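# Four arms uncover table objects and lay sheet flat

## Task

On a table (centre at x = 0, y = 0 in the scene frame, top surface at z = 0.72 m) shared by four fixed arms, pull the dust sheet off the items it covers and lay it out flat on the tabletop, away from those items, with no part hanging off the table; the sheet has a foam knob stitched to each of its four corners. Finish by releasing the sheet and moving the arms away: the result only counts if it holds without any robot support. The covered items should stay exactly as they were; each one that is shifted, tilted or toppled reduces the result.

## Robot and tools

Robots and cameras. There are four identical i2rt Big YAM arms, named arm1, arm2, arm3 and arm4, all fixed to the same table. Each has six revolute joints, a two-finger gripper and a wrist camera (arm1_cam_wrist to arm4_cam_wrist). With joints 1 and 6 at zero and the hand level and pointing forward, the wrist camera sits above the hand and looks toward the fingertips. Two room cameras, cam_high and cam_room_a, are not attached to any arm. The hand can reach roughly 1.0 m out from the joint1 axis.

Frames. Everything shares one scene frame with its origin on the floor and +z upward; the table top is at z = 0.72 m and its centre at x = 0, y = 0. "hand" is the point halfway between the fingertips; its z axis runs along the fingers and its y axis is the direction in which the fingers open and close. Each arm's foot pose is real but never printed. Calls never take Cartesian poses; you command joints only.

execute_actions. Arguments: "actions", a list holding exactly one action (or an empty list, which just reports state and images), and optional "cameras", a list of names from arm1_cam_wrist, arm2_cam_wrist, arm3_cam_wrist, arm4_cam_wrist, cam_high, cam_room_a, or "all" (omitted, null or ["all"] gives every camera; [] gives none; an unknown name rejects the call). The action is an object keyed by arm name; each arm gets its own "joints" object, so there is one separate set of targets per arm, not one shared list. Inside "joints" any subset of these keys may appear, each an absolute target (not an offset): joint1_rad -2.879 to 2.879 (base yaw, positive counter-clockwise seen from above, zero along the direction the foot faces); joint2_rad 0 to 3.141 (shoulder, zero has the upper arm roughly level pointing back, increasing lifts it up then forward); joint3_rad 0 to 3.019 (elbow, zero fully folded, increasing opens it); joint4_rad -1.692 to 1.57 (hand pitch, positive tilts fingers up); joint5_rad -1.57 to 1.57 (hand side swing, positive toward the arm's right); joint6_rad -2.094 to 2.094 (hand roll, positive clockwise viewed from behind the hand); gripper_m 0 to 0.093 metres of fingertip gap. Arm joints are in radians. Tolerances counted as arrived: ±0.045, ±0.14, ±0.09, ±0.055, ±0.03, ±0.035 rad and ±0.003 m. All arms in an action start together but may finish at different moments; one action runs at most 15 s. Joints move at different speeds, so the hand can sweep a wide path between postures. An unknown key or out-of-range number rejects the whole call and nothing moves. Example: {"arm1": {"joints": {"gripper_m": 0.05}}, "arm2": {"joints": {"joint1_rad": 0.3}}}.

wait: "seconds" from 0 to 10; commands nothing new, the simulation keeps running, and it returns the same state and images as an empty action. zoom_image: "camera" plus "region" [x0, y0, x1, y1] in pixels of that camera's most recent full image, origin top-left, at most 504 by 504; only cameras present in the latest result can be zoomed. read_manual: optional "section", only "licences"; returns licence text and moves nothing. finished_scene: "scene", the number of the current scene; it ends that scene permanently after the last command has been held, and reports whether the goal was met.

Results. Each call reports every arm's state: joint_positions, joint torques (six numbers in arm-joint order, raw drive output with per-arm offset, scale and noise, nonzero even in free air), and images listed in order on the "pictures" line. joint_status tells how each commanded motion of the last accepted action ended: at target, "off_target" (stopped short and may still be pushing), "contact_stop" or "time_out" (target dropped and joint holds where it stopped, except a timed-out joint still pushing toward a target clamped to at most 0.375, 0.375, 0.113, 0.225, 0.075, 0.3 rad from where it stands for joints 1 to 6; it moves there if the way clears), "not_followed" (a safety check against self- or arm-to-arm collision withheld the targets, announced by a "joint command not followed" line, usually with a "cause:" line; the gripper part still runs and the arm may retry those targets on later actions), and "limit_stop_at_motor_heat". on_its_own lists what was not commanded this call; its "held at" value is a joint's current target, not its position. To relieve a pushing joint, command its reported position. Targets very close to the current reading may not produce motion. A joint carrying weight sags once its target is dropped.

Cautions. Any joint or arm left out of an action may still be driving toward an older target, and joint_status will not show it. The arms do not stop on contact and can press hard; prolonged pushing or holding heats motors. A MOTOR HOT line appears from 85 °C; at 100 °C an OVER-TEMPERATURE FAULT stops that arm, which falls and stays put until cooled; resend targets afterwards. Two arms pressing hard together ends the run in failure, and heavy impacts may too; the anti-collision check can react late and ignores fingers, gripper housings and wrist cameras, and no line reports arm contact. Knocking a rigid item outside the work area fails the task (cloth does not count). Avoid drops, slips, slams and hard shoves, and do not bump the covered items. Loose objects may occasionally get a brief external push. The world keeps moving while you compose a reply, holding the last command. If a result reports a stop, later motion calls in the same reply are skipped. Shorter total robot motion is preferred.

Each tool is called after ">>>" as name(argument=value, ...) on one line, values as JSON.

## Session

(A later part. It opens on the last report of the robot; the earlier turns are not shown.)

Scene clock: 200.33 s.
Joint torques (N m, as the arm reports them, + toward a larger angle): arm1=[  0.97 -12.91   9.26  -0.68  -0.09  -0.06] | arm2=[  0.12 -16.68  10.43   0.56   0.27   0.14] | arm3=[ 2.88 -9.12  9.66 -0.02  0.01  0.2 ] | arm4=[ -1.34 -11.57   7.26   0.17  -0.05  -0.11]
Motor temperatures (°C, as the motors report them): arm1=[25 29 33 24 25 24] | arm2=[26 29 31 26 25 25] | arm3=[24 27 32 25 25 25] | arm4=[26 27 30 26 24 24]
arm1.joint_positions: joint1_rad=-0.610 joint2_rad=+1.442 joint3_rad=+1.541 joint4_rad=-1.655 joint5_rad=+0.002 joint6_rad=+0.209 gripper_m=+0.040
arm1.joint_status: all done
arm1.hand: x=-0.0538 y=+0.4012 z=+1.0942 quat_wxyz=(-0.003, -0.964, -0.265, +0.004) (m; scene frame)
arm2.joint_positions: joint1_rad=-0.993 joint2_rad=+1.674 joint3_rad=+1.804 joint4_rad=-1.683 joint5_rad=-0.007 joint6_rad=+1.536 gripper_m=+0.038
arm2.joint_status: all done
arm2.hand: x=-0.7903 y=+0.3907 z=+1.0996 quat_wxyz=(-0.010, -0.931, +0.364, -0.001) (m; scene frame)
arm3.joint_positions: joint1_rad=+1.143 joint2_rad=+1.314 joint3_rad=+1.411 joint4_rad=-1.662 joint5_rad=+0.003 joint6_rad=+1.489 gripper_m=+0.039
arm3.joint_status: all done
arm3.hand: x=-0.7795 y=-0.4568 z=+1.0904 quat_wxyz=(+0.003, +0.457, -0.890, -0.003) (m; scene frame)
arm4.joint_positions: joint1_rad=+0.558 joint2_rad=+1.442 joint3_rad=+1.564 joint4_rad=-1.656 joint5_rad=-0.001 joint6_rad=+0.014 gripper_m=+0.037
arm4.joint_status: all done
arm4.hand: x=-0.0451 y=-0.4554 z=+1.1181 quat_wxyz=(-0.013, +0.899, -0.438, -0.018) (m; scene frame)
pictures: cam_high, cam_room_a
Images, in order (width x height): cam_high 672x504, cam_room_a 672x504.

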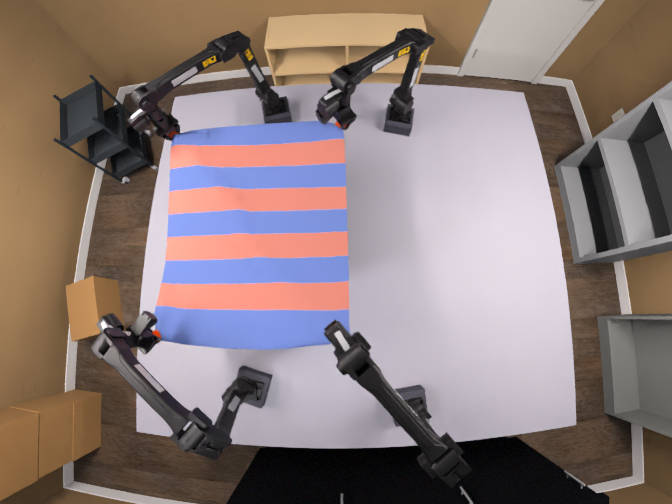

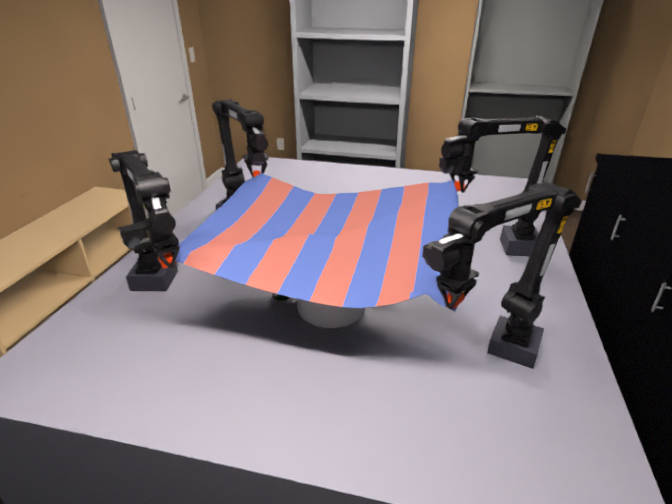

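>>> execute_actions(actions=[{"arm1":{"joints":{"joint1_rad":0.15,"joint2_rad":1.07,"joint3_rad":1.22,"joint4_rad":-1.69,"joint6_rad":0.72}},"arm2":{"joints":{"joint1_rad":-0.45,"joint2_rad":1.27,"joint3_rad":1.38,"joint6_rad":2.05}},"arm3":{"joints":{"joint1_rad":0.32,"joint2_rad":0.96,"joint3_rad":1.15,"joint4_rad":-1.69,"joint6_rad":0.83}},"arm4":{"joints":{"joint1_rad":-0.16,"joint2_rad":1.18,"joint3_rad":1.3,"joint6_rad":-0.84}}}], cameras=["cam_room_a"])

>>> execute_actions(actions=[{"arm1":{"joints":{"joint1_rad":0.96,"joint2_rad":1.31,"joint3_rad":1.43,"joint6_rad":1.53}},"arm2":{"joints":{"joint1_rad":0.3,"joint2_rad":1.36,"joint3_rad":1.47}},"arm3":{"joints":{"joint1_rad":-0.56,"joint2_rad":1.25,"joint3_rad":1.38,"joint6_rad":-0.05}},"arm4":{"joints":{"joint1_rad":-0.84,"joint2_rad":1.45,"joint3_rad":1.59,"joint6_rad":-1.51}}}], cameras=["cam_room_a"])

>>> execute_actions(actions=[{"arm1":{"joints":{"joint1_rad":1.32,"joint2_rad":1.88,"joint3_rad":2.13,"joint6_rad":1.89}},"arm2":{"joints":{"joint1_rad":0.75,"joint2_rad":1.84,"joint3_rad":2.06}},"arm3":{"joints":{"joint1_rad":-0.89,"joint2_rad":1.88,"joint3_rad":2.12,"joint6_rad":-0.39}},"arm4":{"joints":{"joint1_rad":-1.17,"joint2_rad":2.09,"joint3_rad":2.32,"joint4_rad":-1.69,"joint6_rad":-1.85}}}], cameras=["cam_high","cam_room_a"])

Scene clock: 231.93 s.
Joint torques (N m, as the arm reports them, + toward a larger angle): arm1=[ 1.2  -5.29  9.02 -0.47 -0.09  0.04] | arm2=[ 0.47 -7.38 10.13  0.56  0.38  0.11] | arm3=[ 2.46 -4.03  8.88 -0.11 -0.09  0.02] | arm4=[-1.85 -6.97  7.07  0.2  -0.06 -0.14]
Motor temperatures (°C, as the motors report them): arm1=[25 29 31 24 25 24] | arm2=[26 29 30 26 25 25] | arm3=[24 27 32 25 25 25] | arm4=[26 27 29 26 24 24]
arm1.joint_positions: joint1_rad=+0.133 joint2_rad=+1.057 joint3_rad=+1.235 joint4_rad=-1.678 joint5_rad=+0.004 joint6_rad=+0.718 gripper_m=+0.040
arm1.joint_status: all done
arm1.hand: x=+0.2338 y=+0.4016 z=+1.1057 quat_wxyz=(-0.032, -0.926, -0.376, +0.014) (m; scene frame)
arm2.joint_positions: joint1_rad=-0.447 joint2_rad=+1.253 joint3_rad=+1.388 joint4_rad=-1.683 joint5_rad=-0.011 joint6_rad=+2.038 gripper_m=+0.038
arm2.joint_status: all done
arm2.hand: x=-0.5113 y=+0.4123 z=+1.1135 quat_wxyz=(-0.011, -0.939, +0.343, -0.008) (m; scene frame)
arm3.joint_positions: joint1_rad=+0.321 joint2_rad=+0.950 joint3_rad=+1.151 joint4_rad=-1.679 joint5_rad=+0.005 joint6_rad=+0.836 gripper_m=+0.039
arm3.joint_status: all done
arm3.hand: x=-0.5058 y=-0.4450 z=+1.0930 quat_wxyz=(-0.015, +0.380, -0.924, -0.043) (m; scene frame)
arm4.joint_positions: joint1_rad=-0.145 joint2_rad=+1.177 joint3_rad=+1.308 joint4_rad=-1.656 joint5_rad=-0.003 joint6_rad=-0.822 gripper_m=+0.037
arm4.joint_status: all done
arm4.hand: x=+0.2322 y=-0.4603 z=+1.1138 quat_wxyz=(-0.026, +0.926, -0.377, -0.010) (m; scene frame)
pictures: cam_room_a
Images, in order (width x height): cam_room_a 672x504.

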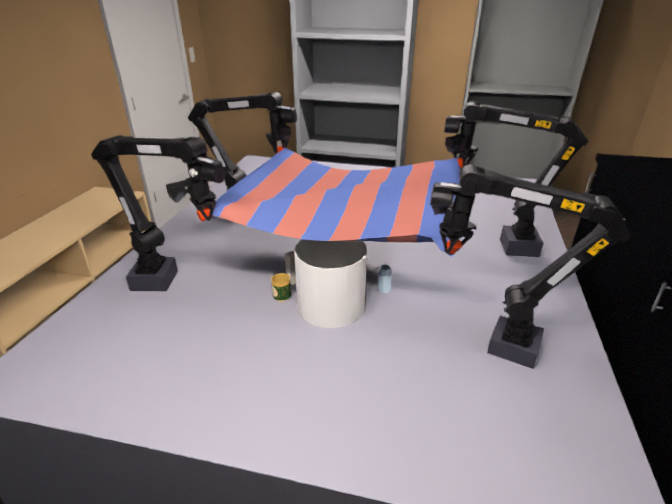

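Scene clock: 233.73 s.
Joint torques (N m, as the arm reports them, + toward a larger angle): arm1=[ 0.35 -9.49 15.14 -0.45 -0.06 -0.03] | arm2=[  0.96 -10.81  13.26  -0.22   0.12  -0.18] | arm3=[ 1.29 -9.93 12.12 -0.06  0.22  0.06] | arm4=[ -1.94 -13.13  11.82   0.13   0.19  -0.15]
Motor temperatures (°C, as the motors report them): arm1=[25 29 32 24 25 24] | arm2=[26 29 30 26 25 25] | arm3=[24 27 32 25 25 25] | arm4=[26 27 30 26 24 24]
arm1.joint_positions: joint1_rad=+0.943 joint2_rad=+1.321 joint3_rad=+1.367 joint4_rad=-1.683 joint5_rad=+0.005 joint6_rad=+1.527 gripper_m=+0.040
arm1.joint_status: all done
arm1.hand: x=+0.4966 y=+0.4195 z=+1.0781 quat_wxyz=(+0.029, -0.926, -0.376, +0.010) (m; scene frame)
arm2.joint_positions: joint1_rad=+0.297 joint2_rad=+1.358 joint3_rad=+1.440 joint4_rad=-1.667 joint5_rad=-0.002 joint6_rad=+2.069 gripper_m=+0.038
arm2.joint_status: all done
arm2.hand: x=-0.2431 y=+0.4188 z=+1.0974 quat_wxyz=(+0.007, -1.000, -0.006, +0.001) (m; scene frame)
arm3.joint_positions: joint1_rad=-0.548 joint2_rad=+1.266 joint3_rad=+1.341 joint4_rad=-1.682 joint5_rad=-0.006 joint6_rad=-0.056 gripper_m=+0.039
arm3.joint_status: all done
arm3.hand: x=-0.2434 y=-0.4640 z=+1.0767 quat_wxyz=(+0.022, +0.391, -0.920, +0.003) (m; scene frame)
arm4.joint_positions: joint1_rad=-0.825 joint2_rad=+1.474 joint3_rad=+1.524 joint4_rad=-1.659 joint5_rad=-0.010 joint6_rad=-1.490 gripper_m=+0.037
arm4.joint_status: all done
arm4.hand: x=+0.4982 y=-0.4646 z=+1.0917 quat_wxyz=(+0.011, +0.924, -0.383, -0.011) (m; scene frame)
pictures: cam_room_a
Images, in order (width x height): cam_room_a 672x504.

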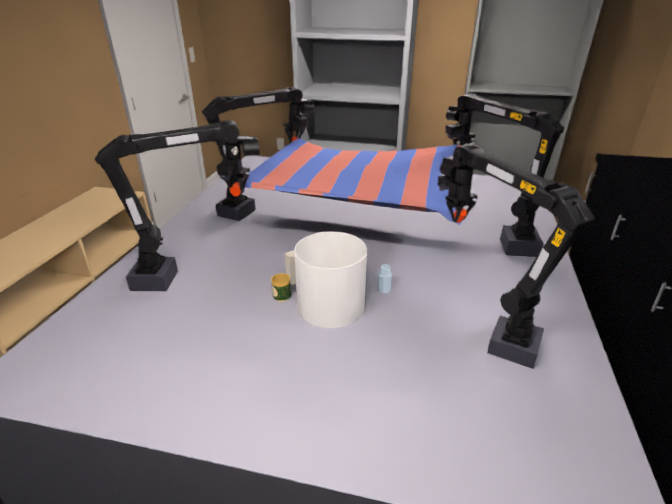

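Scene clock: 235.30 s.
Joint torques (N m, as the arm reports them, + toward a larger angle): arm1=[  0.73 -18.03  15.71   0.23  -0.19  -0.04] | arm2=[  1.9  -21.77  13.34  -0.52  -0.28  -0.34] | arm3=[  0.4  -18.38  12.37  -0.17   0.44   0.07] | arm4=[ -2.01 -21.54  11.72   0.27   0.26  -0.15]
Motor temperatures (°C, as the motors report them): arm1=[25 29 32 24 25 24] | arm2=[26 29 31 26 25 25] | arm3=[24 27 33 25 25 25] | arm4=[26 27 30 26 24 24]
arm1.joint_positions: joint1_rad=+1.316 joint2_rad=+1.884 joint3_rad=+2.067 joint4_rad=-1.693 joint5_rad=+0.006 joint6_rad=+1.891 gripper_m=+0.040
arm1.joint_status: all done
arm1.hand: x=+0.7874 y=+0.4186 z=+1.0873 quat_wxyz=(-0.026, -0.924, -0.380, -0.021) (m; scene frame)
arm2.joint_positions: joint1_rad=+0.736 joint2_rad=+1.853 joint3_rad=+2.030 joint4_rad=-1.656 joint5_rad=+0.009 joint6_rad=+2.085 gripper_m=+0.038
arm2.joint_status: all done
arm2.hand: x=+0.0483 y=+0.4090 z=+1.0956 quat_wxyz=(-0.038, -0.975, -0.215, -0.029) (m; scene frame)
arm3.joint_positions: joint1_rad=-0.870 joint2_rad=+1.896 joint3_rad=+2.082 joint4_rad=-1.675 joint5_rad=-0.012 joint6_rad=-0.392 gripper_m=+0.039
arm3.joint_status: all done
arm3.hand: x=+0.0522 y=-0.4486 z=+1.0729 quat_wxyz=(-0.037, +0.397, -0.917, -0.007) (m; scene frame)
arm4.joint_positions: joint1_rad=-1.151 joint2_rad=+2.111 joint3_rad=+2.258 joint4_rad=-1.668 joint5_rad=-0.012 joint6_rad=-1.831 gripper_m=+0.037
arm4.joint_status: all done
joint sent to its limit — the command would take arm4.joint4_rad past its lower limit, so that joint was sent only as far as its limit.
arm4.hand: x=+0.7936 y=-0.4456 z=+1.0358 quat_wxyz=(-0.029, +0.926, -0.376, +0.009) (m; scene frame)
pictures: cam_high, cam_room_a
Images, in order (width x height): cam_high 672x504, cam_room_a 672x504.

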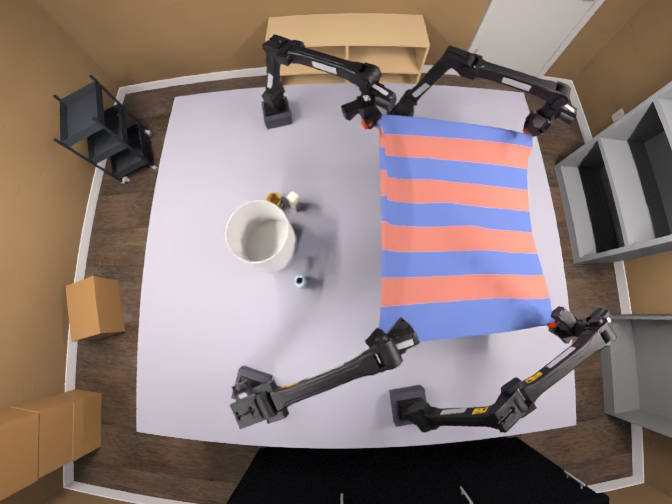

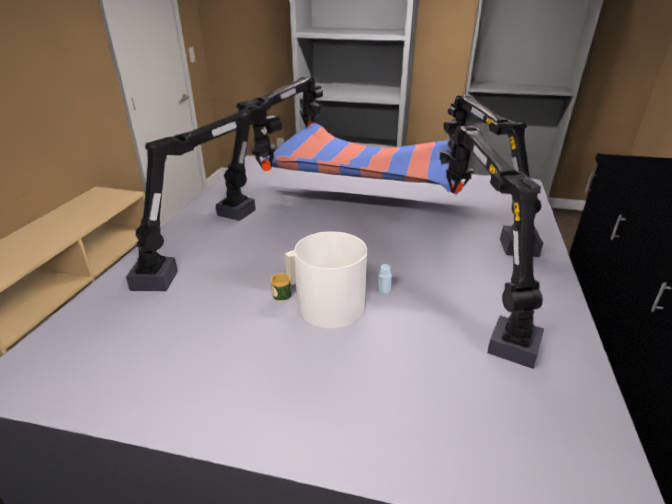

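>>> execute_actions(actions=[{"arm1":{"joints":{"joint1_rad":1.36,"joint2_rad":1.95,"joint3_rad":1.72,"joint4_rad":-1.35}},"arm2":{"joints":{"joint1_rad":0.79,"joint2_rad":1.9,"joint3_rad":1.65,"joint4_rad":-1.33}},"arm3":{"joints":{"joint1_rad":-0.93,"joint2_rad":1.95,"joint3_rad":1.72,"joint4_rad":-1.35}},"arm4":{"joints":{"joint1_rad":-1.21,"joint2_rad":2.12,"joint3_rad":1.97,"joint4_rad":-1.42}}}], cameras=[])

>>> execute_actions(actions=[{"arm1":{"joints":{"joint2_rad":2.09,"joint3_rad":1.49,"joint4_rad":-0.96}},"arm2":{"joints":{"joint2_rad":2.06,"joint3_rad":1.4,"joint4_rad":-0.915}},"arm3":{"joints":{"joint2_rad":2.075,"joint3_rad":1.495,"joint4_rad":-0.96}},"arm4":{"joints":{"joint2_rad":2.235,"joint3_rad":1.73,"joint4_rad":-1.065}}}], cameras=["cam_high","cam_room_a"])

Scene clock: 250.67 s.
Joint torques (N m, as the arm reports them, + toward a larger angle): arm1=[  1.8  -19.22   9.98   0.6   -0.16  -0.02] | arm2=[  3.35 -20.8    8.69  -0.42  -0.69  -0.34] | arm3=[  0.3  -17.82   8.82  -0.01   0.71   0.18] | arm4=[ -3.09 -21.35   7.7    1.26   0.29  -0.15]
Motor temperatures (°C, as the motors report them): arm1=[25 30 35 24 25 24] | arm2=[26 30 31 26 25 25] | arm3=[24 29 34 25 25 25] | arm4=[26 29 32 26 24 24]
arm1.joint_positions: joint1_rad=+1.329 joint2_rad=+1.951 joint3_rad=+1.713 joint4_rad=-1.374 joint5_rad=+0.006 joint6_rad=+1.891 gripper_m=+0.040
arm1.joint_status: all done
arm1.hand: x=+0.7856 y=+0.4287 z=+0.9146 quat_wxyz=(+0.012, -0.922, -0.387, +0.013) (m; scene frame)
arm2.joint_positions: joint1_rad=+0.757 joint2_rad=+1.896 joint3_rad=+1.674 joint4_rad=-1.300 joint5_rad=+0.021 joint6_rad=+2.085 gripper_m=+0.038
arm2.joint_status: all done
arm2.hand: x=+0.0551 y=+0.4170 z=+0.9358 quat_wxyz=(-0.026, -0.974, -0.226, -0.010) (m; scene frame)
arm3.joint_positions: joint1_rad=-0.895 joint2_rad=+1.958 joint3_rad=+1.719 joint4_rad=-1.345 joint5_rad=-0.019 joint6_rad=-0.405 gripper_m=+0.039
arm3.joint_status: all done
arm3.hand: x=+0.0505 y=-0.4646 z=+0.8991 quat_wxyz=(+0.010, +0.391, -0.920, -0.010) (m; scene frame)
arm4.joint_positions: joint1_rad=-1.177 joint2_rad=+2.137 joint3_rad=+1.963 joint4_rad=-1.440 joint5_rad=-0.013 joint6_rad=-1.832 gripper_m=+0.037
arm4.joint_status: all done
arm4.hand: x=+0.7878 y=-0.4673 z=+0.9070 quat_wxyz=(+0.008, +0.922, -0.387, -0.019) (m; scene frame)
pictures: none
No camera images: the call's "cameras" was empty. Leave "cameras" out to get every camera's image.

Scene clock: 251.87 s.
Joint torques (N m, as the arm reports them, + toward a larger angle): arm1=[  2.22 -20.28   9.03   0.62  -0.18   0.05] | arm2=[  4.2  -21.23   6.25  -0.31  -0.78  -0.34] | arm3=[ -0.71 -17.71   7.47   0.27   0.82   0.24] | arm4=[ -3.05 -20.77   6.58   1.13   0.54  -0.14]
Motor temperatures (°C, as the motors report them): arm1=[25 30 34 24 25 24] | arm2=[26 30 31 26 25 25] | arm3=[24 29 34 25 26 25] | arm4=[26 29 32 26 24 24]
arm1.joint_positions: joint1_rad=+1.330 joint2_rad=+2.103 joint3_rad=+1.480 joint4_rad=-0.980 joint5_rad=+0.006 joint6_rad=+1.891 gripper_m=+0.040
arm1.joint_status: all done
arm1.hand: x=+0.7762 y=+0.4344 z=+0.7472 quat_wxyz=(+0.009, -0.922, -0.387, +0.010) (m; scene frame)
arm2.joint_positions: joint1_rad=+0.746 joint2_rad=+2.056 joint3_rad=+1.432 joint4_rad=-0.887 joint5_rad=+0.024 joint6_rad=+2.085 gripper_m=+0.038
arm2.joint_status: all done
arm2.hand: x=+0.0450 y=+0.4162 z=+0.7634 quat_wxyz=(-0.031, -0.975, -0.220, -0.013) (m; scene frame)
arm3.joint_positions: joint1_rad=-0.888 joint2_rad=+2.081 joint3_rad=+1.495 joint4_rad=-0.959 joint5_rad=-0.022 joint6_rad=-0.411 gripper_m=+0.039
arm3.joint_status: all done
arm3.hand: x=+0.0428 y=-0.4628 z=+0.7503 quat_wxyz=(-0.009, +0.398, -0.917, -0.011) (m; scene frame)
arm4.joint_positions: joint1_rad=-1.176 joint2_rad=+2.242 joint3_rad=+1.727 joint4_rad=-1.080 joint5_rad=-0.020 joint6_rad=-1.832 gripper_m=+0.037
arm4.joint_status: all done
arm4.hand: x=+0.7782 y=-0.4693 z=+0.7561 quat_wxyz=(-0.002, +0.922, -0.387, -0.016) (m; scene frame)
pictures: cam_high, cam_room_a
Images, in order (width x height): cam_high 672x504, cam_room_a 672x504.

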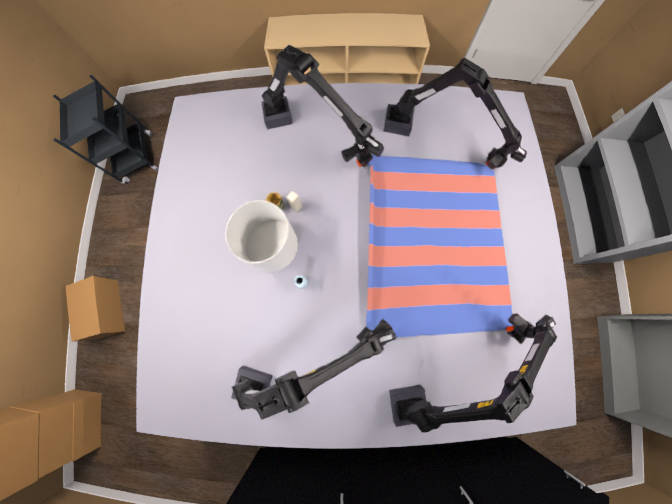

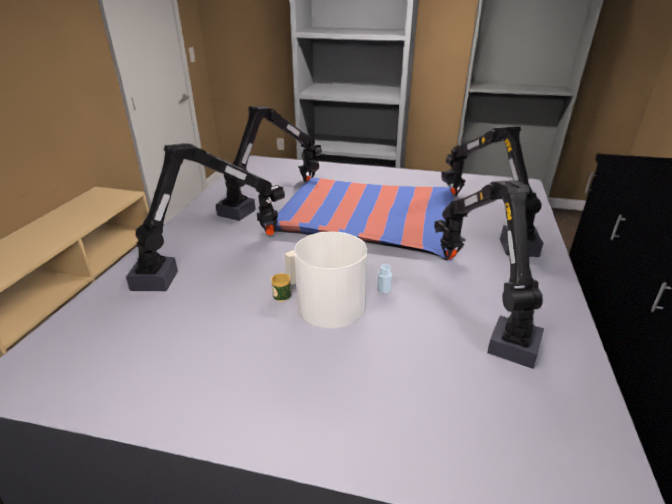

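Taut. Ease tension, release, retreat.

>>> execute_actions(actions=[{"arm1":{"joints":{"joint1_rad":1.33,"gripper_m":0.09}},"arm2":{"joints":{"joint1_rad":0.746,"gripper_m":0.09}},"arm3":{"joints":{"joint1_rad":-0.888,"gripper_m":0.09}},"arm4":{"joints":{"joint1_rad":-1.176,"gripper_m":0.09}}}], cameras=[])

>>> execute_actions(actions=[{"arm1":{"joints":{"joint2_rad":1.2,"joint4_rad":-1.3}},"arm2":{"joints":{"joint2_rad":1.2,"joint4_rad":-1.3}},"arm3":{"joints":{"joint2_rad":1.2,"joint4_rad":-1.3}},"arm4":{"joints":{"joint2_rad":1.2,"joint4_rad":-1.3}}}], cameras=["cam_high","cam_room_a"])

Scene clock: 259.83 s.
Joint torques (N m, as the arm reports them, + toward a larger angle): arm1=[  0.   -20.8    9.14   0.11  -0.02  -0.04] | arm2=[  0.97 -20.88   8.45   0.26  -0.07  -0.13] | arm3=[  2.64 -17.24   7.4    0.15   0.1    0.13] | arm4=[ -1.01 -20.61   6.59   1.12  -0.09  -0.08]
Motor temperatures (°C, as the motors report them): arm1=[25 31 33 24 25 24] | arm2=[26 30 30 26 25 25] | arm3=[24 29 33 25 26 26] | arm4=[26 29 31 26 24 24]
arm1.joint_positions: joint1_rad=+1.330 joint2_rad=+2.103 joint3_rad=+1.480 joint4_rad=-0.973 joint5_rad=+0.002 joint6_rad=+1.891 gripper_m=+0.090
arm1.joint_status: all done
arm1.hand: x=+0.7782 y=+0.4342 z=+0.7472 quat_wxyz=(+0.008, -0.922, -0.387, +0.006) (m; scene frame)
arm2.joint_positions: joint1_rad=+0.745 joint2_rad=+2.056 joint3_rad=+1.403 joint4_rad=-0.902 joint5_rad=+0.003 joint6_rad=+2.065 gripper_m=+0.090
arm2.joint_status: all done
arm2.hand: x=+0.0324 y=+0.4284 z=+0.7540 quat_wxyz=(-0.008, -0.973, -0.230, -0.006) (m; scene frame)
arm3.joint_positions: joint1_rad=-0.886 joint2_rad=+2.081 joint3_rad=+1.494 joint4_rad=-0.959 joint5_rad=-0.003 joint6_rad=-0.399 gripper_m=+0.090
arm3.joint_status: all done
arm3.hand: x=+0.0434 y=-0.4647 z=+0.7502 quat_wxyz=(-0.009, +0.393, -0.919, -0.002) (m; scene frame)
arm4.joint_positions: joint1_rad=-1.175 joint2_rad=+2.242 joint3_rad=+1.727 joint4_rad=-1.080 joint5_rad=-0.003 joint6_rad=-1.839 gripper_m=+0.090
arm4.joint_status: all done
arm4.hand: x=+0.7791 y=-0.4710 z=+0.7561 quat_wxyz=(+0.003, +0.924, -0.383, -0.009) (m; scene frame)
pictures: none
No camera images: the call's "cameras" was empty. Leave "cameras" out to get every camera's image.

Scene clock: 261.63 s.
Joint torques (N m, as the arm reports them, + toward a larger angle): arm1=[ 0.24 -6.86 11.72  0.27 -0.02 -0.05] | arm2=[ 0.82 -6.44 12.03  1.11 -0.07 -0.17] | arm3=[ 2.26 -7.31 10.78  0.62  0.06  0.15] | arm4=[-1.01 -7.87  8.42  1.35 -0.07 -0.01]
Motor temperatures (°C, as the motors report them): arm1=[25 31 33 24 25 24] | arm2=[26 30 30 26 25 25] | arm3=[24 29 33 25 26 26] | arm4=[26 29 31 26 24 24]
arm1.joint_positions: joint1_rad=+1.330 joint2_rad=+1.181 joint3_rad=+1.480 joint4_rad=-1.289 joint5_rad=+0.002 joint6_rad=+1.891 gripper_m=+0.090
arm1.joint_status: all done
arm1.hand: x=+0.6531 y=+0.4938 z=+1.2059 quat_wxyz=(-0.217, -0.883, -0.370, -0.191) (m; scene frame)
arm2.joint_positions: joint1_rad=+0.745 joint2_rad=+1.178 joint3_rad=+1.394 joint4_rad=-1.284 joint5_rad=+0.002 joint6_rad=+2.064 gripper_m=+0.090
arm2.joint_status: all done
arm2.hand: x=-0.0790 y=+0.5064 z=+1.1698 quat_wxyz=(-0.187, -0.942, -0.223, -0.165) (m; scene frame)
arm3.joint_positions: joint1_rad=-0.886 joint2_rad=+1.188 joint3_rad=+1.481 joint4_rad=-1.287 joint5_rad=-0.003 joint6_rad=-0.398 gripper_m=+0.090
arm3.joint_status: all done
arm3.hand: x=-0.0885 y=-0.5221 z=+1.1922 quat_wxyz=(-0.281, +0.377, -0.882, -0.003) (m; scene frame)
arm4.joint_positions: joint1_rad=-1.175 joint2_rad=+1.204 joint3_rad=+1.719 joint4_rad=-1.284 joint5_rad=-0.003 joint6_rad=-1.839 gripper_m=+0.090
arm4.joint_status: all done
arm4.hand: x=+0.6218 y=-0.5654 z=+1.3289 quat_wxyz=(-0.314, +0.849, -0.353, +0.238) (m; scene frame)
pictures: cam_high, cam_room_a
Images, in order (width x height): cam_high 672x504, cam_room_a 672x504.

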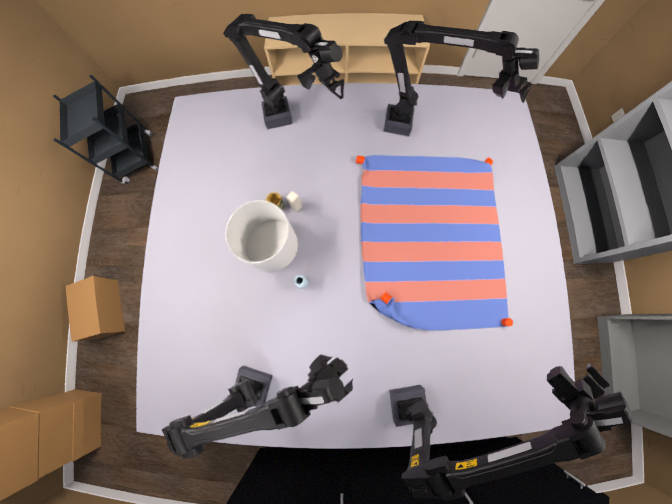

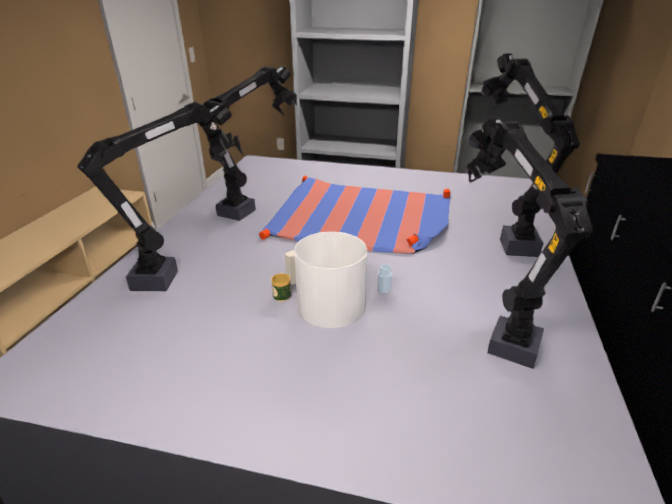

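>>> execute_actions(actions=[{"arm3":{"joints":{"joint1_rad":0.3,"joint2_rad":0.7}},"arm4":{"joints":{"joint1_rad":0.05,"joint2_rad":1.88,"joint3_rad":1.35,"joint4_rad":-1.02,"joint6_rad":0}}}], cameras=["cam_high","arm4_cam_wrist"])

Scene clock: 272.23 s.
Joint torques (N m, as the arm reports them, + toward a larger angle): arm1=[ 0.02 -6.61 11.59  0.56  0.06 -0.15] | arm2=[ 0.87 -6.45 12.05  1.09 -0.07 -0.17] | arm3=[ 2.43 -0.37  8.64  1.19  0.06  0.13] | arm4=[ -1.52 -17.08   7.13   0.87  -0.05   0.12]
Motor temperatures (°C, as the motors report them): arm1=[25 29 33 24 25 24] | arm2=[26 29 31 26 25 25] | arm3=[24 28 33 25 26 25] | arm4=[26 28 30 26 24 24]
arm1.joint_positions: joint1_rad=+1.330 joint2_rad=+1.181 joint3_rad=+1.480 joint4_rad=-1.289 joint5_rad=+0.002 joint6_rad=+1.891 gripper_m=+0.090
arm1.joint_status: not commanded
arm1.hand: x=+0.6531 y=+0.4938 z=+1.2059 quat_wxyz=(-0.217, -0.883, -0.370, -0.191) (m; scene frame)
arm2.joint_positions: joint1_rad=+0.745 joint2_rad=+1.178 joint3_rad=+1.394 joint4_rad=-1.284 joint5_rad=+0.002 joint6_rad=+2.064 gripper_m=+0.090
arm2.joint_status: not commanded
arm2.hand: x=-0.0790 y=+0.5064 z=+1.1698 quat_wxyz=(-0.187, -0.942, -0.223, -0.165) (m; scene frame)
arm3.joint_positions: joint1_rad=+0.296 joint2_rad=+0.705 joint3_rad=+1.484 joint4_rad=-1.288 joint5_rad=-0.002 joint6_rad=-0.397 gripper_m=+0.090
arm3.joint_status: all done
arm3.hand: x=-0.4993 y=-0.4344 z=+1.3597 quat_wxyz=(-0.416, +0.723, -0.471, -0.287) (m; scene frame)
arm4.joint_positions: joint1_rad=+0.056 joint2_rad=+1.894 joint3_rad=+1.339 joint4_rad=-1.025 joint5_rad=-0.001 joint6_rad=-0.012 gripper_m=+0.090
arm4.joint_status: all done
arm4.hand: x=+0.1324 y=-0.2658 z=+0.8259 quat_wxyz=(-0.002, +0.770, -0.638, +0.001) (m; scene frame)
pictures: arm4_cam_wrist, cam_high
Images, in order (width x height): arm4_cam_wrist 672x504, cam_high 672x504.

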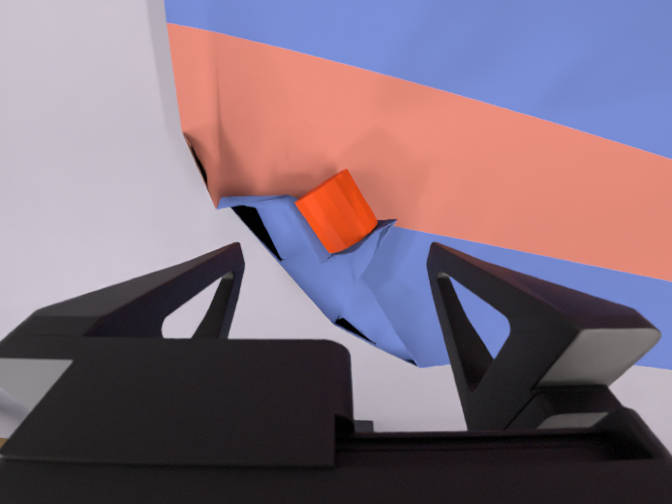

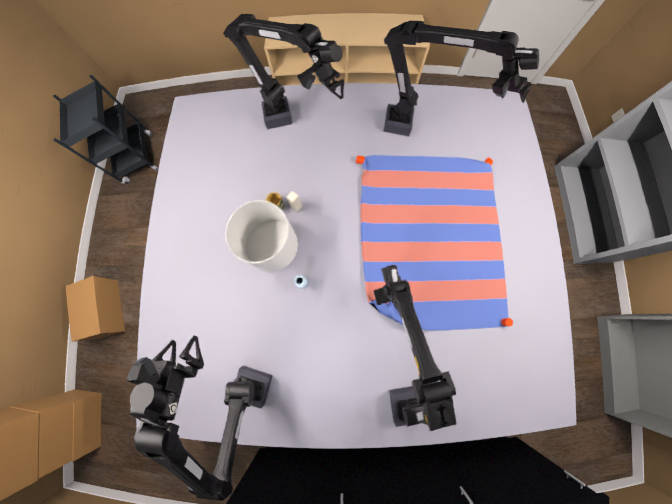

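>>> zoom_image(camera="arm4_cam_wrist", region=[240,130,440,290])

Region (240, 130, 440, 290) of arm4_cam_wrist's 672x504 image, scaled by 2.520, with more detail than that image has; it fills the top 403 rows of this view, and the rest is white.

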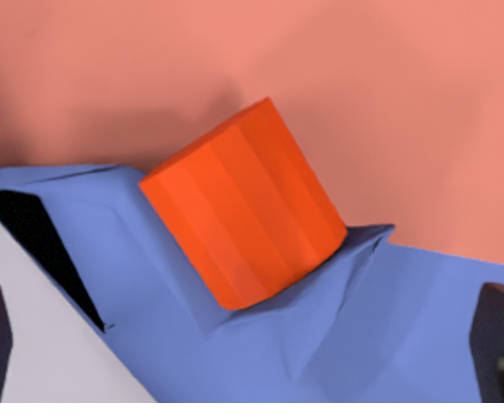

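>>> execute_actions(actions=[{"arm4":{"joints":{"joint2_rad":1.97,"joint3_rad":1.21,"joint4_rad":-0.805,"joint6_rad":-0.55,"gripper_m":0.075}}}], cameras=["arm4_cam_wrist"])

>>> execute_actions(actions=[{"arm4":{"joints":{"gripper_m":0.02}}}], cameras=["arm4_cam_wrist"])

Scene clock: 283.73 s.
Joint torques (N m, as the arm reports them, + toward a larger angle): arm1=[-0.37 -6.78 11.62  0.34  0.    0.  ] | arm2=[ 0.87 -6.44 12.05  1.09 -0.07 -0.17] | arm3=[ 2.87 -0.56  8.94  1.25  0.06  0.17] | arm4=[ -1.37 -16.11   5.34   1.33  -0.25  -0.09]
Motor temperatures (°C, as the motors report them): arm1=[25 29 34 24 25 24] | arm2=[26 28 31 26 25 25] | arm3=[24 27 33 25 25 25] | arm4=[26 28 30 26 24 24]
arm1.joint_positions: joint1_rad=+1.330 joint2_rad=+1.181 joint3_rad=+1.480 joint4_rad=-1.289 joint5_rad=+0.002 joint6_rad=+1.891 gripper_m=+0.090
arm1.joint_status: not commanded
arm1.hand: x=+0.6531 y=+0.4938 z=+1.2059 quat_wxyz=(-0.217, -0.883, -0.370, -0.191) (m; scene frame)
arm2.joint_positions: joint1_rad=+0.745 joint2_rad=+1.178 joint3_rad=+1.394 joint4_rad=-1.284 joint5_rad=+0.002 joint6_rad=+2.064 gripper_m=+0.090
arm2.joint_status: not commanded
arm2.hand: x=-0.0790 y=+0.5064 z=+1.1698 quat_wxyz=(-0.187, -0.942, -0.223, -0.165) (m; scene frame)
arm3.joint_positions: joint1_rad=+0.296 joint2_rad=+0.705 joint3_rad=+1.484 joint4_rad=-1.288 joint5_rad=-0.002 joint6_rad=-0.397 gripper_m=+0.090
arm3.joint_status: not commanded
arm3.hand: x=-0.4993 y=-0.4344 z=+1.3597 quat_wxyz=(-0.416, +0.723, -0.471, -0.287) (m; scene frame)
arm4.joint_positions: joint1_rad=+0.055 joint2_rad=+1.976 joint3_rad=+1.210 joint4_rad=-0.822 joint5_rad=+0.003 joint6_rad=-0.538 gripper_m=+0.075
arm4.joint_status: all done
arm4.hand: x=+0.1381 y=-0.2883 z=+0.7462 quat_wxyz=(+0.000, +0.910, -0.416, +0.005) (m; scene frame)
pictures: arm4_cam_wrist
Images, in order (width x height): arm4_cam_wrist 672x504.

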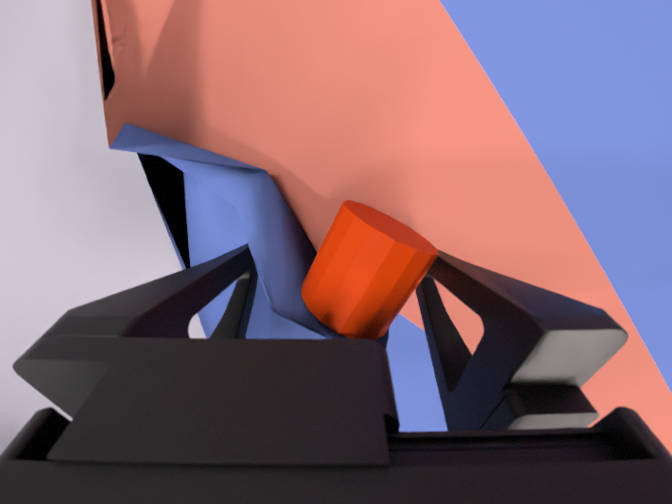

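Scene clock: 284.37 s.
Joint torques (N m, as the arm reports them, + toward a larger angle): arm1=[-0.86 -6.99 11.69  0.4   0.   -0.1 ] | arm2=[ 0.83 -6.48 12.05  1.11 -0.07 -0.17] | arm3=[ 2.47 -0.81  8.94  1.19  0.04  0.12] | arm4=[ -1.51 -15.89   5.39   1.35  -0.07   0.04]
Motor temperatures (°C, as the motors report them): arm1=[25 29 34 24 25 24] | arm2=[26 28 31 26 25 25] | arm3=[24 27 33 25 25 25] | arm4=[26 28 30 26 24 24]
arm1.joint_positions: joint1_rad=+1.330 joint2_rad=+1.181 joint3_rad=+1.480 joint4_rad=-1.289 joint5_rad=+0.002 joint6_rad=+1.891 gripper_m=+0.090
arm1.joint_status: not commanded
arm1.hand: x=+0.6531 y=+0.4938 z=+1.2059 quat_wxyz=(-0.217, -0.883, -0.370, -0.191) (m; scene frame)
arm2.joint_positions: joint1_rad=+0.745 joint2_rad=+1.178 joint3_rad=+1.394 joint4_rad=-1.284 joint5_rad=+0.002 joint6_rad=+2.064 gripper_m=+0.090
arm2.joint_status: not commanded
arm2.hand: x=-0.0790 y=+0.5064 z=+1.1698 quat_wxyz=(-0.187, -0.942, -0.223, -0.165) (m; scene frame)
arm3.joint_positions: joint1_rad=+0.296 joint2_rad=+0.705 joint3_rad=+1.484 joint4_rad=-1.288 joint5_rad=-0.002 joint6_rad=-0.397 gripper_m=+0.090
arm3.joint_status: not commanded
arm3.hand: x=-0.4993 y=-0.4344 z=+1.3597 quat_wxyz=(-0.416, +0.723, -0.471, -0.287) (m; scene frame)
arm4.joint_positions: joint1_rad=+0.055 joint2_rad=+1.975 joint3_rad=+1.210 joint4_rad=-0.822 joint5_rad=-0.002 joint6_rad=-0.552 gripper_m=+0.039
arm4.joint_status: gripper_m off_target (ended at +0.039, target +0.020)
arm4.hand: x=+0.1372 y=-0.2882 z=+0.7468 quat_wxyz=(+0.001, +0.912, -0.409, +0.003) (m; scene frame)
pictures: arm4_cam_wrist
Images, in order (width x height): arm4_cam_wrist 672x504.

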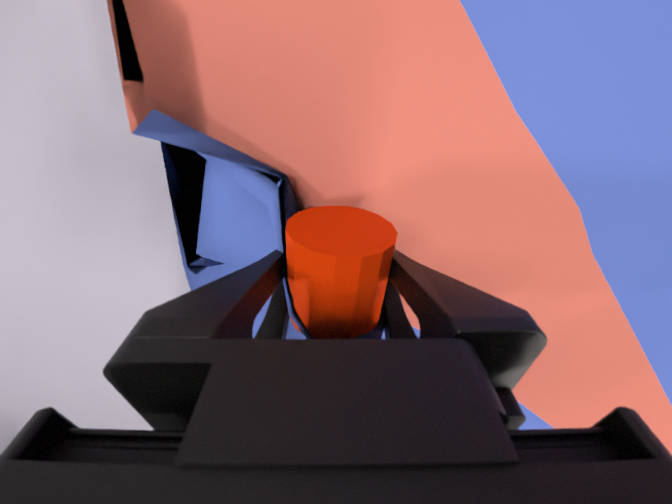

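>>> execute_actions(actions=[{"arm4":{"joints":{"joint1_rad":0.26,"joint2_rad":1.625,"joint3_rad":1.0,"joint4_rad":-0.95,"joint6_rad":-1.3}}}], cameras=["cam_high"])

>>> execute_actions(actions=[{"arm4":{"joints":{"joint1_rad":0.42,"joint2_rad":1.69,"joint3_rad":0.823,"joint4_rad":-0.69,"joint6_rad":-1.7}}}], cameras=["cam_high"])

>>> execute_actions(actions=[{"arm4":{"joints":{"gripper_m":0.09}}}], cameras=["arm4_cam_wrist"])

>>> execute_actions(actions=[{"arm4":{"joints":{"joint2_rad":1.45,"joint4_rad":-0.95}}}], cameras=["arm4_cam_wrist","cam_high","cam_room_a"])

Scene clock: 296.03 s.
Joint torques (N m, as the arm reports them, + toward a larger angle): arm1=[-1.26 -6.73 11.69  0.29  0.01 -0.07] | arm2=[ 0.77 -6.48 12.04  1.1  -0.07 -0.17] | arm3=[ 2.55 -1.01  9.01  1.2   0.08  0.15] | arm4=[ -1.99 -10.91   6.07   0.2   -0.15  -0.1 ]
Motor temperatures (°C, as the motors report them): arm1=[25 29 34 24 25 24] | arm2=[26 28 32 26 25 25] | arm3=[24 27 33 25 25 25] | arm4=[26 28 29 26 24 24]
arm1.joint_positions: joint1_rad=+1.330 joint2_rad=+1.181 joint3_rad=+1.480 joint4_rad=-1.289 joint5_rad=+0.002 joint6_rad=+1.891 gripper_m=+0.090
arm1.joint_status: not commanded
arm1.hand: x=+0.6531 y=+0.4938 z=+1.2059 quat_wxyz=(-0.217, -0.883, -0.370, -0.191) (m; scene frame)
arm2.joint_positions: joint1_rad=+0.745 joint2_rad=+1.178 joint3_rad=+1.394 joint4_rad=-1.284 joint5_rad=+0.002 joint6_rad=+2.064 gripper_m=+0.090
arm2.joint_status: not commanded
arm2.hand: x=-0.0790 y=+0.5064 z=+1.1698 quat_wxyz=(-0.187, -0.942, -0.223, -0.165) (m; scene frame)
arm3.joint_positions: joint1_rad=+0.296 joint2_rad=+0.705 joint3_rad=+1.484 joint4_rad=-1.288 joint5_rad=-0.002 joint6_rad=-0.397 gripper_m=+0.090
arm3.joint_status: not commanded
arm3.hand: x=-0.4993 y=-0.4344 z=+1.3597 quat_wxyz=(-0.416, +0.723, -0.471, -0.287) (m; scene frame)
arm4.joint_positions: joint1_rad=+0.275 joint2_rad=+1.615 joint3_rad=+1.001 joint4_rad=-0.938 joint5_rad=-0.001 joint6_rad=-1.286 gripper_m=+0.039
arm4.joint_status: all done
arm4.hand: x=+0.0623 y=-0.3958 z=+0.8433 quat_wxyz=(-0.014, +0.998, +0.055, -0.002) (m; scene frame)
pictures: cam_high
Images, in order (width x height): cam_high 672x504.

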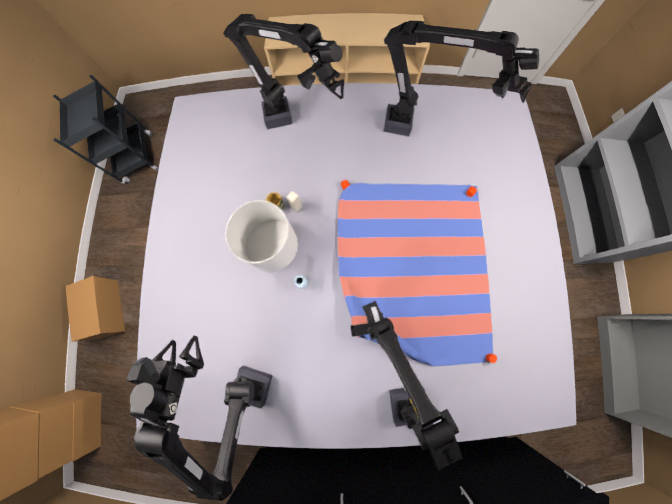

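Scene clock: 297.43 s.
Joint torques (N m, as the arm reports them, + toward a larger angle): arm1=[ 0.06 -6.89 11.86  0.38 -0.04 -0.02] | arm2=[ 0.78 -6.47 12.07  1.11 -0.07 -0.17] | arm3=[ 2.77 -0.72  8.89  1.15  0.05  0.16] | arm4=[ -1.3  -11.19   4.84   1.21  -0.18  -0.16]
Motor temperatures (°C, as the motors report them): arm1=[25 29 34 24 25 24] | arm2=[26 28 32 26 25 25] | arm3=[24 27 33 25 25 25] | arm4=[26 28 29 26 24 24]
arm1.joint_positions: joint1_rad=+1.330 joint2_rad=+1.181 joint3_rad=+1.480 joint4_rad=-1.289 joint5_rad=+0.002 joint6_rad=+1.891 gripper_m=+0.090
arm1.joint_status: not commanded
arm1.hand: x=+0.6531 y=+0.4938 z=+1.2059 quat_wxyz=(-0.217, -0.883, -0.370, -0.191) (m; scene frame)
arm2.joint_positions: joint1_rad=+0.745 joint2_rad=+1.178 joint3_rad=+1.394 joint4_rad=-1.284 joint5_rad=+0.002 joint6_rad=+2.064 gripper_m=+0.090
arm2.joint_status: not commanded
arm2.hand: x=-0.0790 y=+0.5064 z=+1.1698 quat_wxyz=(-0.187, -0.942, -0.223, -0.165) (m; scene frame)
arm3.joint_positions: joint1_rad=+0.296 joint2_rad=+0.705 joint3_rad=+1.484 joint4_rad=-1.288 joint5_rad=-0.002 joint6_rad=-0.397 gripper_m=+0.090
arm3.joint_status: not commanded
arm3.hand: x=-0.4993 y=-0.4344 z=+1.3597 quat_wxyz=(-0.416, +0.723, -0.471, -0.287) (m; scene frame)
arm4.joint_positions: joint1_rad=+0.423 joint2_rad=+1.691 joint3_rad=+0.823 joint4_rad=-0.705 joint5_rad=+0.000 joint6_rad=-1.678 gripper_m=+0.039
arm4.joint_status: all done
arm4.hand: x=+0.0284 y=-0.4596 z=+0.7637 quat_wxyz=(-0.003, +0.947, +0.320, +0.003) (m; scene frame)
pictures: cam_high
Images, in order (width x height): cam_high 672x504.

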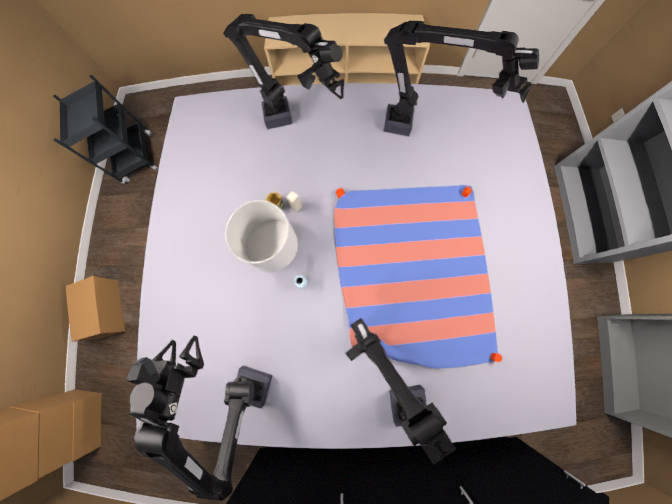

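Scene clock: 298.10 s.
Joint torques (N m, as the arm reports them, + toward a larger angle): arm1=[-1.36 -5.81 11.51  0.64 -0.05 -0.07] | arm2=[ 0.86 -6.49 12.07  1.11 -0.07 -0.17] | arm3=[ 2.45 -0.62  8.83  1.11  0.08  0.15] | arm4=[ -1.34 -11.19   4.8    1.11  -0.18  -0.1 ]
Motor temperatures (°C, as the motors report them): arm1=[25 29 34 24 25 24] | arm2=[26 28 32 26 25 25] | arm3=[24 27 33 25 25 25] | arm4=[26 28 29 26 24 24]
arm1.joint_positions: joint1_rad=+1.330 joint2_rad=+1.181 joint3_rad=+1.480 joint4_rad=-1.289 joint5_rad=+0.002 joint6_rad=+1.891 gripper_m=+0.090
arm1.joint_status: not commanded
arm1.hand: x=+0.6531 y=+0.4938 z=+1.2059 quat_wxyz=(-0.217, -0.883, -0.370, -0.191) (m; scene frame)
arm2.joint_positions: joint1_rad=+0.745 joint2_rad=+1.178 joint3_rad=+1.394 joint4_rad=-1.284 joint5_rad=+0.002 joint6_rad=+2.064 gripper_m=+0.090
arm2.joint_status: not commanded
arm2.hand: x=-0.0790 y=+0.5064 z=+1.1698 quat_wxyz=(-0.187, -0.942, -0.223, -0.165) (m; scene frame)
arm3.joint_positions: joint1_rad=+0.296 joint2_rad=+0.705 joint3_rad=+1.484 joint4_rad=-1.288 joint5_rad=-0.002 joint6_rad=-0.397 gripper_m=+0.090
arm3.joint_status: not commanded
arm3.hand: x=-0.4993 y=-0.4344 z=+1.3597 quat_wxyz=(-0.416, +0.723, -0.471, -0.287) (m; scene frame)
arm4.joint_positions: joint1_rad=+0.423 joint2_rad=+1.691 joint3_rad=+0.823 joint4_rad=-0.703 joint5_rad=+0.000 joint6_rad=-1.688 gripper_m=+0.090
arm4.joint_status: all done
arm4.hand: x=+0.0282 y=-0.4592 z=+0.7637 quat_wxyz=(-0.004, +0.946, +0.325, +0.003) (m; scene frame)
pictures: arm4_cam_wrist
Images, in order (width x height): arm4_cam_wrist 672x504.

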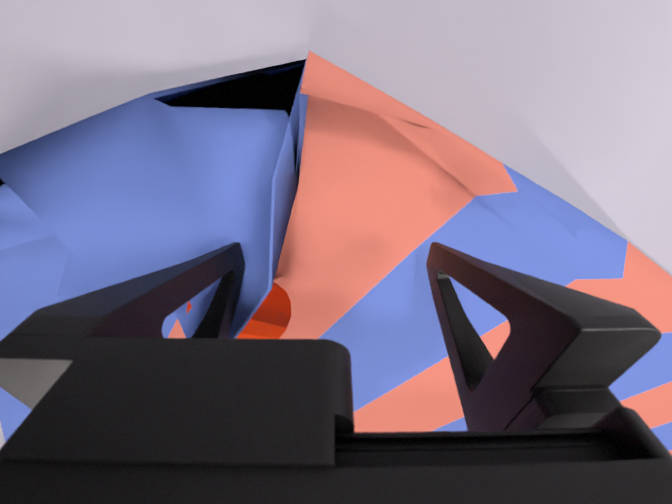

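Scene clock: 299.10 s.
Joint torques (N m, as the arm reports them, + toward a larger angle): arm1=[-0.12 -6.5  11.71  0.44 -0.06 -0.09] | arm2=[ 0.84 -6.49 12.05  1.09 -0.07 -0.17] | arm3=[ 2.56 -0.89  8.96  1.12  0.06  0.15] | arm4=[-1.34 -8.3   6.14  0.07 -0.17 -0.08]
Motor temperatures (°C, as the motors report them): arm1=[25 29 34 24 25 24] | arm2=[26 28 32 26 25 25] | arm3=[24 27 33 25 25 25] | arm4=[26 28 29 26 24 24]
arm1.joint_positions: joint1_rad=+1.330 joint2_rad=+1.181 joint3_rad=+1.480 joint4_rad=-1.289 joint5_rad=+0.002 joint6_rad=+1.891 gripper_m=+0.090
arm1.joint_status: not commanded
arm1.hand: x=+0.6531 y=+0.4938 z=+1.2059 quat_wxyz=(-0.217, -0.883, -0.370, -0.191) (m; scene frame)
arm2.joint_positions: joint1_rad=+0.745 joint2_rad=+1.178 joint3_rad=+1.394 joint4_rad=-1.284 joint5_rad=+0.002 joint6_rad=+2.064 gripper_m=+0.090
arm2.joint_status: not commanded
arm2.hand: x=-0.0790 y=+0.5064 z=+1.1698 quat_wxyz=(-0.187, -0.942, -0.223, -0.165) (m; scene frame)
arm3.joint_positions: joint1_rad=+0.296 joint2_rad=+0.705 joint3_rad=+1.484 joint4_rad=-1.288 joint5_rad=-0.002 joint6_rad=-0.397 gripper_m=+0.090
arm3.joint_status: not commanded
arm3.hand: x=-0.4993 y=-0.4344 z=+1.3597 quat_wxyz=(-0.416, +0.723, -0.471, -0.287) (m; scene frame)
arm4.joint_positions: joint1_rad=+0.423 joint2_rad=+1.439 joint3_rad=+0.823 joint4_rad=-0.934 joint5_rad=+0.000 joint6_rad=-1.689 gripper_m=+0.090
arm4.joint_status: all done
arm4.hand: x=+0.0409 y=-0.4816 z=+0.8509 quat_wxyz=(-0.015, +0.946, +0.325, +0.001) (m; scene frame)
pictures: arm4_cam_wrist, cam_high, cam_room_a
Images, in order (width x height): arm4_cam_wrist 672x504, cam_high 672x504, cam_room_a 672x504.

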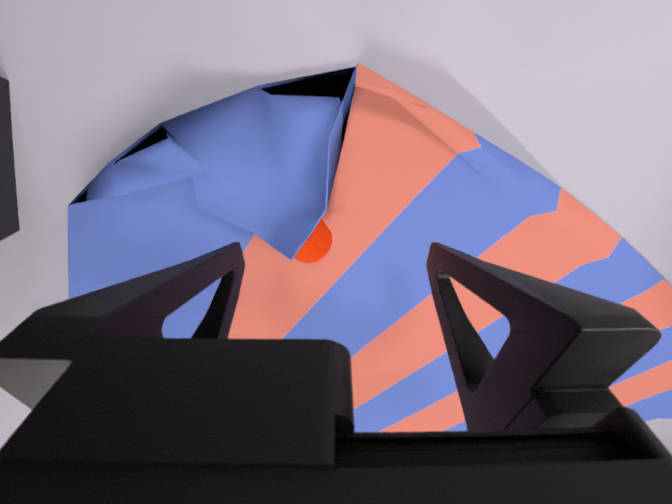

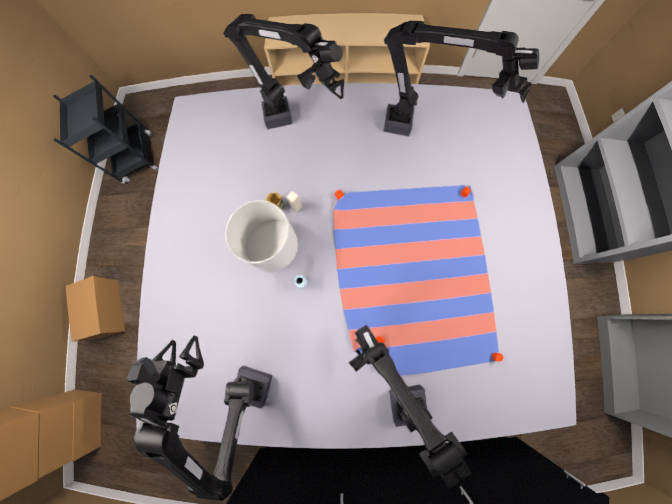

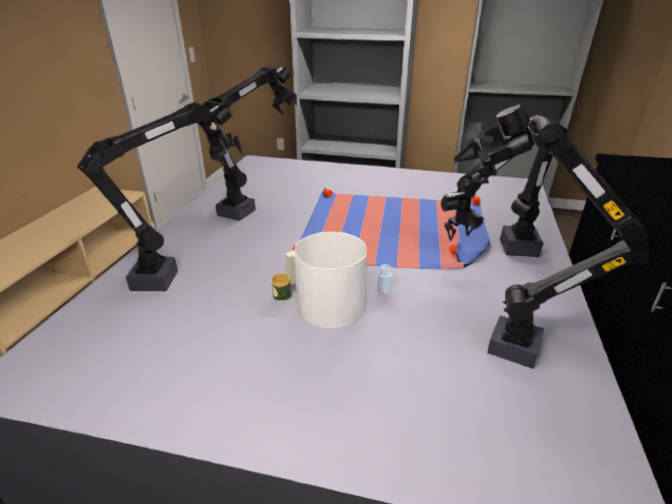

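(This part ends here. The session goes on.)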